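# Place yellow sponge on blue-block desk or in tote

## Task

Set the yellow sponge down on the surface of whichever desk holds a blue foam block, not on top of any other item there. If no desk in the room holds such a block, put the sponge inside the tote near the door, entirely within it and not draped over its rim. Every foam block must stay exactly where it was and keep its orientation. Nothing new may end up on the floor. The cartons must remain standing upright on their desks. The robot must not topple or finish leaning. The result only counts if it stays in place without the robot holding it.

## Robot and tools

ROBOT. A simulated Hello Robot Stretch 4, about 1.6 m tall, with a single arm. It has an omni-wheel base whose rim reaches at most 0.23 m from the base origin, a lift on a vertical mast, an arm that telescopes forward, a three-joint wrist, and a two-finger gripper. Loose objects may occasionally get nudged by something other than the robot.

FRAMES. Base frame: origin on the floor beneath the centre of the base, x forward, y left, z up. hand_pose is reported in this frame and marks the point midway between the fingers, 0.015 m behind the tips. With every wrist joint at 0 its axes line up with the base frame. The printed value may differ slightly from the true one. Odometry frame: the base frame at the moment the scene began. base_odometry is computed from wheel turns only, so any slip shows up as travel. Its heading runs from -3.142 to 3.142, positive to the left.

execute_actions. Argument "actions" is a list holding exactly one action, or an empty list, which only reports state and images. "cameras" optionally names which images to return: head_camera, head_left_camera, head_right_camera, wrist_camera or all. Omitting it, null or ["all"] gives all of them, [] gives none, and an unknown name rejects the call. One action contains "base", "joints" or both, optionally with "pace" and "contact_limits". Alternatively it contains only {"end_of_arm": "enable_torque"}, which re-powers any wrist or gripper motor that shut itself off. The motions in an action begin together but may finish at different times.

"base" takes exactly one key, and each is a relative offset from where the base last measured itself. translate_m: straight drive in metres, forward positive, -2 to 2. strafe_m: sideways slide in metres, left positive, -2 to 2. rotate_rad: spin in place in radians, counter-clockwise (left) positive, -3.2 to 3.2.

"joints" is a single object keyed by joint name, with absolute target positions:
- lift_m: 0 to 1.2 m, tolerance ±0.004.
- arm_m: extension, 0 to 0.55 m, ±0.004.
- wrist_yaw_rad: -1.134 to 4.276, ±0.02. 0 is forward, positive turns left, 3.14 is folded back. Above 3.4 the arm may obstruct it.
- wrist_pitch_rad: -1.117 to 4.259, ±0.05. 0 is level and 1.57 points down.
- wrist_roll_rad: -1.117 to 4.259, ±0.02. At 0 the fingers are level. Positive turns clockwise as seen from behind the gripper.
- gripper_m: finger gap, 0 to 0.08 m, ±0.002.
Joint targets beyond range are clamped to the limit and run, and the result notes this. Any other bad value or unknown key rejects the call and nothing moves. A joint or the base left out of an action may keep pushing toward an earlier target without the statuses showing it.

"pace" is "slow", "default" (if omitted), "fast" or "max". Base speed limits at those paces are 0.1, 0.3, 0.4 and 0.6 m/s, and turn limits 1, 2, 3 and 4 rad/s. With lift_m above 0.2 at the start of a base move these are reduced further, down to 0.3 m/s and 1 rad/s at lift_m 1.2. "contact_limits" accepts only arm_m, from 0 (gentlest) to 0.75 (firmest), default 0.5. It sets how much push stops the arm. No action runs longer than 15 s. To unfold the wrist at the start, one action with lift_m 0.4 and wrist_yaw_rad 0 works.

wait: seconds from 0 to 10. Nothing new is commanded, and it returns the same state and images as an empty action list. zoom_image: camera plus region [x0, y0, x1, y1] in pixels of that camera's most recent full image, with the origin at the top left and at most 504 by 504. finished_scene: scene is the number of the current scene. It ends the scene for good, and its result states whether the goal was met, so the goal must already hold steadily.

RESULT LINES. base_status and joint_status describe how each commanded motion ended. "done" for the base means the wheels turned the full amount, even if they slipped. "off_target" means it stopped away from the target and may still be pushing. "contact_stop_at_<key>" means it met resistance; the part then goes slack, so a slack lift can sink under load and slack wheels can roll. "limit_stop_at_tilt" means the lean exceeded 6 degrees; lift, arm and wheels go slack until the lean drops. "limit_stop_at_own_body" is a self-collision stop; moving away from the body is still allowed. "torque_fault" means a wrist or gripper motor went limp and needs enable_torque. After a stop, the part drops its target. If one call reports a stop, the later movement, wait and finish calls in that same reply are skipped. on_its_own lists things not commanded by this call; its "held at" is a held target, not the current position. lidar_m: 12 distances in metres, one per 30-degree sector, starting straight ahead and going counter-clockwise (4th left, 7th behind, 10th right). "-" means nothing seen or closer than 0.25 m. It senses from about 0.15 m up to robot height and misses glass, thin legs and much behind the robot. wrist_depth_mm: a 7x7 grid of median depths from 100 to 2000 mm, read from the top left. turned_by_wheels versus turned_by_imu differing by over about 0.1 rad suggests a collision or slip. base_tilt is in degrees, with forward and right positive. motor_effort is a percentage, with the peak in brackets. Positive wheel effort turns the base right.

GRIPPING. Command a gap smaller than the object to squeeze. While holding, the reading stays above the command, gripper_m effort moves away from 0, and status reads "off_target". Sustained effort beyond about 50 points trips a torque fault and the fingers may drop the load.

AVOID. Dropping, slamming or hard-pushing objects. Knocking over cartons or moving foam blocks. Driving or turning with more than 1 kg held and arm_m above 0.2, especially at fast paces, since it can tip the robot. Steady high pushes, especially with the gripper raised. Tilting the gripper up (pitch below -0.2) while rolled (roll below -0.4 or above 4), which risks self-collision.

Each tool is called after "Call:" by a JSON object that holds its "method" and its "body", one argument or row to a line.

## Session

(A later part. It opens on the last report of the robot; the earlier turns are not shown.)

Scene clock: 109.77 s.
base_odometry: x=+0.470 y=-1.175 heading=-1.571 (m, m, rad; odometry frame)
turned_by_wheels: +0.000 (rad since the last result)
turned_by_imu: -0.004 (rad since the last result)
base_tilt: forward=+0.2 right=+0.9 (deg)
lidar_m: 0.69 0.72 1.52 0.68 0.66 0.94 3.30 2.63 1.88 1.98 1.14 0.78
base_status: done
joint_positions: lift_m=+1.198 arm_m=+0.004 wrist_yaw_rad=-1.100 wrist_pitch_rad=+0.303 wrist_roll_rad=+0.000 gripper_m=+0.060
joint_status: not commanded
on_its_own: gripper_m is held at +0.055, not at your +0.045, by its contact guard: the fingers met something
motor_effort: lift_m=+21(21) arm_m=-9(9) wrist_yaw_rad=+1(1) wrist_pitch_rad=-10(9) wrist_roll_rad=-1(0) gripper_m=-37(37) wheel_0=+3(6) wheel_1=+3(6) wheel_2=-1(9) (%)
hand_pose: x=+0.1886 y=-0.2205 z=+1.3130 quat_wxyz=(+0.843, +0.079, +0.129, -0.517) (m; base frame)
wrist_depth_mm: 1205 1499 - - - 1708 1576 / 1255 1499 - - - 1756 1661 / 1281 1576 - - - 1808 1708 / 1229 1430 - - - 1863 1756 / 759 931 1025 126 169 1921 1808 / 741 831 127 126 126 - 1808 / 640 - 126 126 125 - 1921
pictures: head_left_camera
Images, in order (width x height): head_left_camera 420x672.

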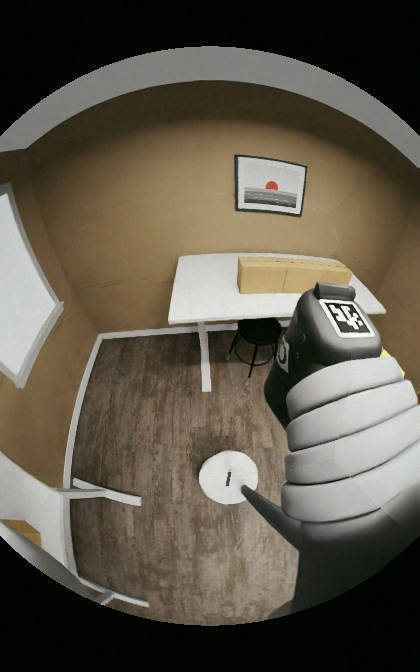

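Call:
{"method": "execute_actions", "body": {
  "actions": [
    {"base":{"translate_m":0.27},"joints":{"arm_m":0.55}}
  ],
  "cameras": []
}}

Call:
{"method": "execute_actions", "body": {
  "actions": [
    {"joints":{"wrist_pitch_rad":0.75}}
  ],
  "cameras": ["wrist_camera","head_left_camera"]
}}

Scene clock: 115.23 s.
base_odometry: x=+0.470 y=-1.445 heading=-1.570 (m, m, rad; odometry frame)
turned_by_wheels: +0.000 (rad since the last result)
turned_by_imu: -0.001 (rad since the last result)
base_tilt: forward=+0.2 right=+0.9 (deg)
lidar_m: 0.45 0.46 1.53 1.46 0.74 0.93 3.63 2.89 2.07 1.95 0.75 0.48
base_status: done
joint_positions: lift_m=+1.198 arm_m=+0.548 wrist_yaw_rad=-1.100 wrist_pitch_rad=+0.303 wrist_roll_rad=+0.000 gripper_m=+0.060
joint_status: all done
on_its_own: gripper_m is held at +0.055, not at your +0.045, by its contact guard: the fingers met something
motor_effort: lift_m=+21(21) arm_m=+9(8) wrist_yaw_rad=+0(2) wrist_pitch_rad=-11(11) wrist_roll_rad=+0(1) gripper_m=-37(37) wheel_0=+2(5) wheel_1=+4(5) wheel_2=-2(11) (%)
hand_pose: x=+0.7335 y=-0.2205 z=+1.3130 quat_wxyz=(+0.843, +0.079, +0.129, -0.517) (m; base frame)
wrist_depth_mm: 504 621 866 1255 1863 1708 1576 / 521 640 891 1336 1921 1708 1618 / 530 661 917 1397 - 1808 1708 / 549 691 946 1464 - 1921 1708 / 569 715 854 126 169 1921 1808 / 585 699 126 126 126 778 1808 / 569 - 126 125 125 - 1808
pictures: none
No camera images: the call's "cameras" was empty. Leave "cameras" out to get every camera's image.

Scene clock: 116.07 s.
base_odometry: x=+0.470 y=-1.445 heading=-1.570 (m, m, rad; odometry frame)
turned_by_wheels: +0.000 (rad since the last result)
turned_by_imu: +0.000 (rad since the last result)
base_tilt: forward=+0.2 right=+0.9 (deg)
lidar_m: 0.43 0.46 1.55 1.46 0.77 0.90 3.65 2.89 2.07 1.96 0.75 0.47
base_status: not commanded
joint_positions: lift_m=+1.198 arm_m=+0.548 wrist_yaw_rad=-1.100 wrist_pitch_rad=+0.752 wrist_roll_rad=+0.000 gripper_m=+0.060
joint_status: all done
on_its_own: gripper_m is held at +0.055, not at your +0.045, by its contact guard: the fingers met something
motor_effort: lift_m=+21(21) arm_m=+9(9) wrist_yaw_rad=+1(0) wrist_pitch_rad=-6(8) wrist_roll_rad=+0(0) gripper_m=-36(37) wheel_0=+2(2) wheel_1=+4(4) wheel_2=-2(2) (%)
hand_pose: x=+0.7119 y=-0.1781 z=+1.2313 quat_wxyz=(+0.793, +0.192, +0.313, -0.486) (m; base frame)
wrist_depth_mm: 530 654 866 1281 1863 1708 1576 / 554 683 917 991 946 1756 1756 / 580 715 778 788 459 759 1808 / 597 640 640 603 375 627 - / 539 539 525 126 170 554 1708 / 466 466 127 126 125 477 1430 / 418 - 126 125 125 - 1336
pictures: head_left_camera, wrist_camera
camera_calibration (this result's frames):
wrist_camera: T_world_to_cam=[[-0.877328, -0.479533, 0.0185658, 0.514729], [-0.332162, 0.578874, -0.744697, 1.31383], [0.346359, -0.65951, -0.667145, 0.606085], [0, 0, 0, 1]] pos_world=[0.678066, -0.113991, 1.37319]
Images, in order (width x height): head_left_camera 420x672, wrist_camera 616x392.

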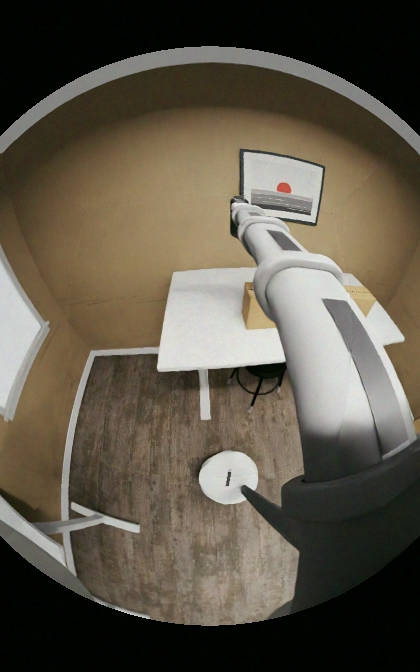

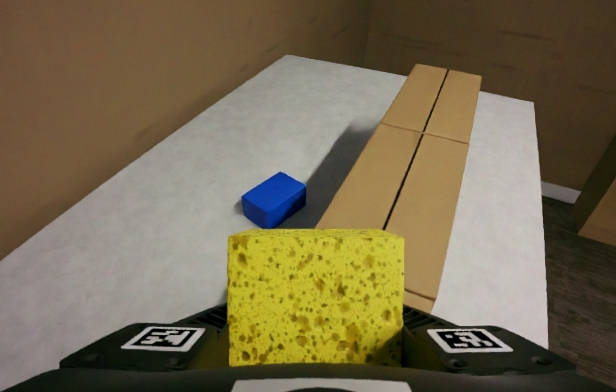

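Call:
{"method": "execute_actions", "body": {
  "actions": [
    {"base":{"strafe_m":0.2},"joints":{"arm_m":0.42,"wrist_pitch_rad":0.3}}
  ],
  "cameras": []
}}

Call:
{"method": "execute_actions", "body": {
  "actions": [
    {"joints":{"wrist_yaw_rad":0,"wrist_pitch_rad":1.57}}
  ],
  "cameras": ["wrist_camera","head_left_camera"]
}}

Scene clock: 121.00 s.
base_odometry: x=+0.670 y=-1.445 heading=-1.570 (m, m, rad; odometry frame)
turned_by_wheels: +0.000 (rad since the last result)
turned_by_imu: -0.001 (rad since the last result)
base_tilt: forward=+0.3 right=+0.9 (deg)
lidar_m: 0.43 1.26 1.31 1.26 0.62 0.62 - 2.89 2.26 2.17 0.70 0.45
base_status: done
joint_positions: lift_m=+1.198 arm_m=+0.422 wrist_yaw_rad=-1.100 wrist_pitch_rad=+0.304 wrist_roll_rad=+0.000 gripper_m=+0.060
joint_status: all done
on_its_own: gripper_m is held at +0.055, not at your +0.045, by its contact guard: the fingers met something
motor_effort: lift_m=+21(21) arm_m=-9(9) wrist_yaw_rad=+1(1) wrist_pitch_rad=-11(13) wrist_roll_rad=+0(1) gripper_m=-38(37) wheel_0=+0(10) wheel_1=+1(10) wheel_2=+0(2) (%)
hand_pose: x=+0.6066 y=-0.2205 z=+1.3130 quat_wxyz=(+0.843, +0.079, +0.129, -0.517) (m; base frame)
wrist_depth_mm: 603 750 1025 1499 - 1863 1756 / 621 759 1060 1576 - 1921 1756 / 634 778 1098 1618 - - 1808 / 654 820 1118 1708 - - 1921 / 683 854 991 126 169 - - / 691 788 126 126 125 931 - / 634 - 126 125 125 - -
pictures: none
No camera images: the call's "cameras" was empty. Leave "cameras" out to get every camera's image.

Scene clock: 122.30 s.
base_odometry: x=+0.670 y=-1.445 heading=-1.570 (m, m, rad; odometry frame)
turned_by_wheels: +0.000 (rad since the last result)
turned_by_imu: +0.000 (rad since the last result)
base_tilt: forward=+0.2 right=+0.9 (deg)
lidar_m: 0.43 1.23 1.31 1.25 0.59 0.64 - 2.90 2.19 2.16 0.71 0.45
base_status: not commanded
joint_positions: lift_m=+1.198 arm_m=+0.421 wrist_yaw_rad=+0.000 wrist_pitch_rad=+1.570 wrist_roll_rad=+0.000 gripper_m=+0.060
joint_status: all done
on_its_own: gripper_m is held at +0.055, not at your +0.045, by its contact guard: the fingers met something
motor_effort: lift_m=+21(21) arm_m=-9(9) wrist_yaw_rad=+3(8) wrist_pitch_rad=+0(8) wrist_roll_rad=+0(0) gripper_m=-37(36) wheel_0=+0(0) wheel_1=+1(1) wheel_2=+0(0) (%)
hand_pose: x=+0.5926 y=-0.0874 z=+1.1639 quat_wxyz=(+0.708, +0.000, +0.707, +0.000) (m; base frame)
wrist_depth_mm: 1098 375 370 370 370 368 368 / 1336 373 368 368 366 366 241 / 1308 368 368 366 364 340 246 / 1308 366 366 362 364 359 256 / 1281 364 362 126 169 359 357 / 1281 364 127 126 125 357 355 / 1281 - 126 125 125 - -
pictures: head_left_camera, wrist_camera
camera_calibration (this result's frames):
wrist_camera: T_world_to_cam=[[0.0332884, -0.999408, -0.00869943, -0.0985404], [-0.99919, -0.0330818, -0.0229006, 0.673195], [0.0225992, 0.00945471, -0.9997, 1.29963], [0, 0, 0, 1]] pos_world=[0.646559, -0.0884991, 1.3138]
Images, in order (width x height): head_left_camera 420x672, wrist_camera 616x392.

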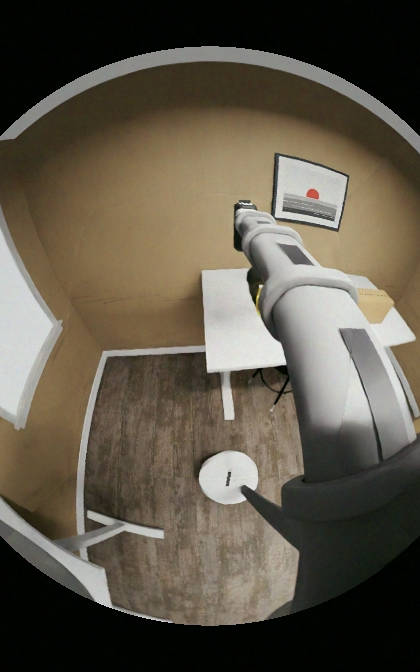

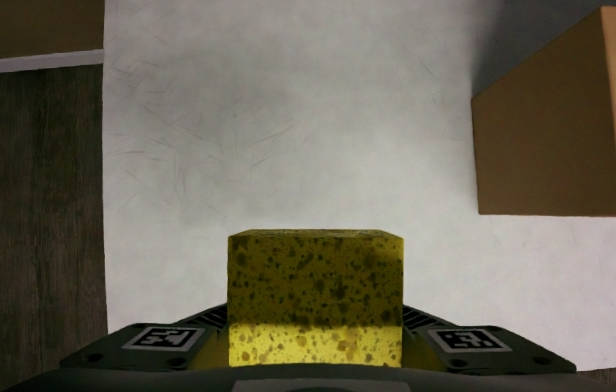

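Call:
{"method": "execute_actions", "body": {
  "actions": [
    {"joints":{"lift_m":1.013}}
  ],
  "cameras": ["wrist_camera"]
}}

Call:
{"method": "execute_actions", "body": {
  "actions": [
    {"joints":{"gripper_m":0.08}}
  ],
  "cameras": []
}}

Call:
{"method": "execute_actions", "body": {
  "actions": [
    {"joints":{"lift_m":1.15}}
  ],
  "cameras": ["wrist_camera"]
}}

Scene clock: 128.53 s.
base_odometry: x=+0.670 y=-1.445 heading=-1.570 (m, m, rad; odometry frame)
turned_by_wheels: +0.000 (rad since the last result)
turned_by_imu: -0.001 (rad since the last result)
base_tilt: forward=+0.3 right=+0.9 (deg)
lidar_m: 0.43 1.25 1.34 1.27 0.61 0.65 3.57 2.92 2.24 2.16 0.71 0.48
base_status: not commanded
joint_positions: lift_m=+1.013 arm_m=+0.421 wrist_yaw_rad=+0.000 wrist_pitch_rad=+1.570 wrist_roll_rad=+0.000 gripper_m=+0.060
joint_status: all done
on_its_own: gripper_m is held at +0.055, not at your +0.045, by its contact guard: the fingers met something
motor_effort: lift_m=+14(20) arm_m=-8(8) wrist_yaw_rad=+1(2) wrist_pitch_rad=-1(0) wrist_roll_rad=+0(0) gripper_m=-37(37) wheel_0=+0(0) wheel_1=+1(1) wheel_2=+0(0) (%)
hand_pose: x=+0.5926 y=-0.0874 z=+0.9788 quat_wxyz=(+0.707, +0.000, +0.707, +0.000) (m; base frame)
wrist_depth_mm: 186 185 185 184 183 182 - / 185 184 183 183 182 181 181 / 183 182 182 181 181 180 180 / 182 181 181 180 180 179 179 / 181 180 179 126 169 178 178 / 180 179 126 126 125 177 177 / 179 - 126 125 125 - -
pictures: wrist_camera
camera_calibration (this result's frames):
wrist_camera: T_world_to_cam=[[0.0334151, -0.999404, -0.00870482, -0.100219], [-0.99919, -0.0332098, -0.0227404, 0.668765], [0.0224377, 0.00945763, -0.999704, 1.11473], [0, 0, 0, 1]] pos_world=[0.64656, -0.0884922, 1.12873]
Images, in order (width x height): wrist_camera 616x392.

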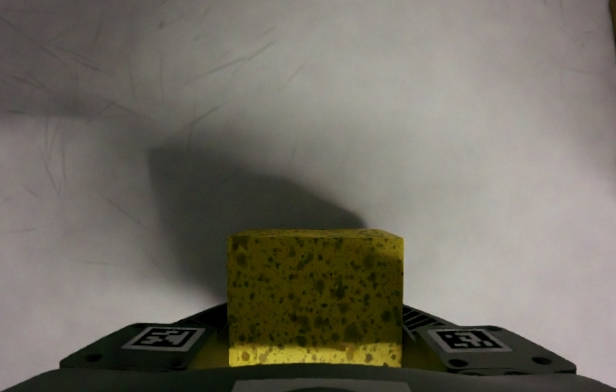

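Scene clock: 129.47 s.
base_odometry: x=+0.670 y=-1.445 heading=-1.570 (m, m, rad; odometry frame)
turned_by_wheels: +0.000 (rad since the last result)
turned_by_imu: +0.000 (rad since the last result)
base_tilt: forward=+0.2 right=+1.0 (deg)
lidar_m: 0.42 1.23 1.34 1.26 0.63 0.63 3.54 2.91 2.22 2.17 0.72 0.50
base_status: not commanded
joint_positions: lift_m=+1.013 arm_m=+0.421 wrist_yaw_rad=+0.000 wrist_pitch_rad=+1.570 wrist_roll_rad=+0.000 gripper_m=+0.080
joint_status: all done
motor_effort: lift_m=+14(14) arm_m=-9(8) wrist_yaw_rad=+1(1) wrist_pitch_rad=+0(1) wrist_roll_rad=+0(0) gripper_m=+1(36) wheel_0=+0(0) wheel_1=+1(1) wheel_2=+0(0) (%)
hand_pose: x=+0.5926 y=-0.0874 z=+0.9788 quat_wxyz=(+0.707, +0.000, +0.707, +0.000) (m; base frame)
wrist_depth_mm: 186 185 185 184 183 182 - / 184 185 183 183 182 181 181 / 183 182 182 182 181 181 180 / 182 181 181 181 180 180 179 / 181 180 180 135 176 178 178 / 180 179 146 134 134 177 176 / - - 134 133 133 - -
pictures: none
No camera images: the call's "cameras" was empty. Leave "cameras" out to get every camera's image.

Scene clock: 131.10 s.
base_odometry: x=+0.670 y=-1.445 heading=-1.570 (m, m, rad; odometry frame)
turned_by_wheels: +0.000 (rad since the last result)
turned_by_imu: +0.000 (rad since the last result)
base_tilt: forward=+0.2 right=+0.9 (deg)
lidar_m: 0.43 1.24 1.33 1.24 0.60 0.65 3.54 2.92 2.18 2.15 0.71 0.47
base_status: not commanded
joint_positions: lift_m=+1.150 arm_m=+0.421 wrist_yaw_rad=+0.000 wrist_pitch_rad=+1.570 wrist_roll_rad=+0.000 gripper_m=+0.080
joint_status: all done
motor_effort: lift_m=+21(22) arm_m=-8(9) wrist_yaw_rad=+0(1) wrist_pitch_rad=+0(1) wrist_roll_rad=+0(1) gripper_m=+1(1) wheel_0=+0(0) wheel_1=+1(1) wheel_2=+0(0) (%)
hand_pose: x=+0.5926 y=-0.0874 z=+1.1152 quat_wxyz=(+0.707, +0.000, +0.707, +0.000) (m; base frame)
wrist_depth_mm: 1078 325 322 324 320 320 319 / 1255 322 320 320 319 319 242 / 1229 320 320 319 317 314 246 / 1255 317 319 317 315 314 256 / 1229 317 314 270 312 312 310 / 1229 314 314 268 312 309 309 / - - 151 267 309 - -
pictures: wrist_camera
camera_calibration (this result's frames):
wrist_camera: T_world_to_cam=[[0.0334247, -0.999403, -0.00870513, -0.0990368], [-0.99919, -0.0332195, -0.022731, 0.671854], [0.0224282, 0.00945785, -0.999704, 1.25109], [0, 0, 0, 1]] pos_world=[0.64656, -0.0884917, 1.26513]
Images, in order (width x height): wrist_camera 616x392.

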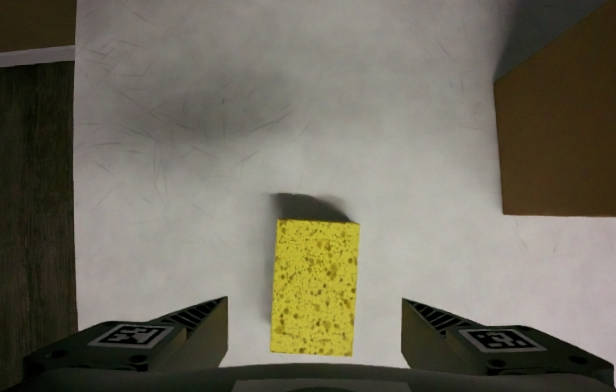

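Call:
{"method": "finished_scene", "body": {
  "scene": 1
}}

The scene is finished: the task was done.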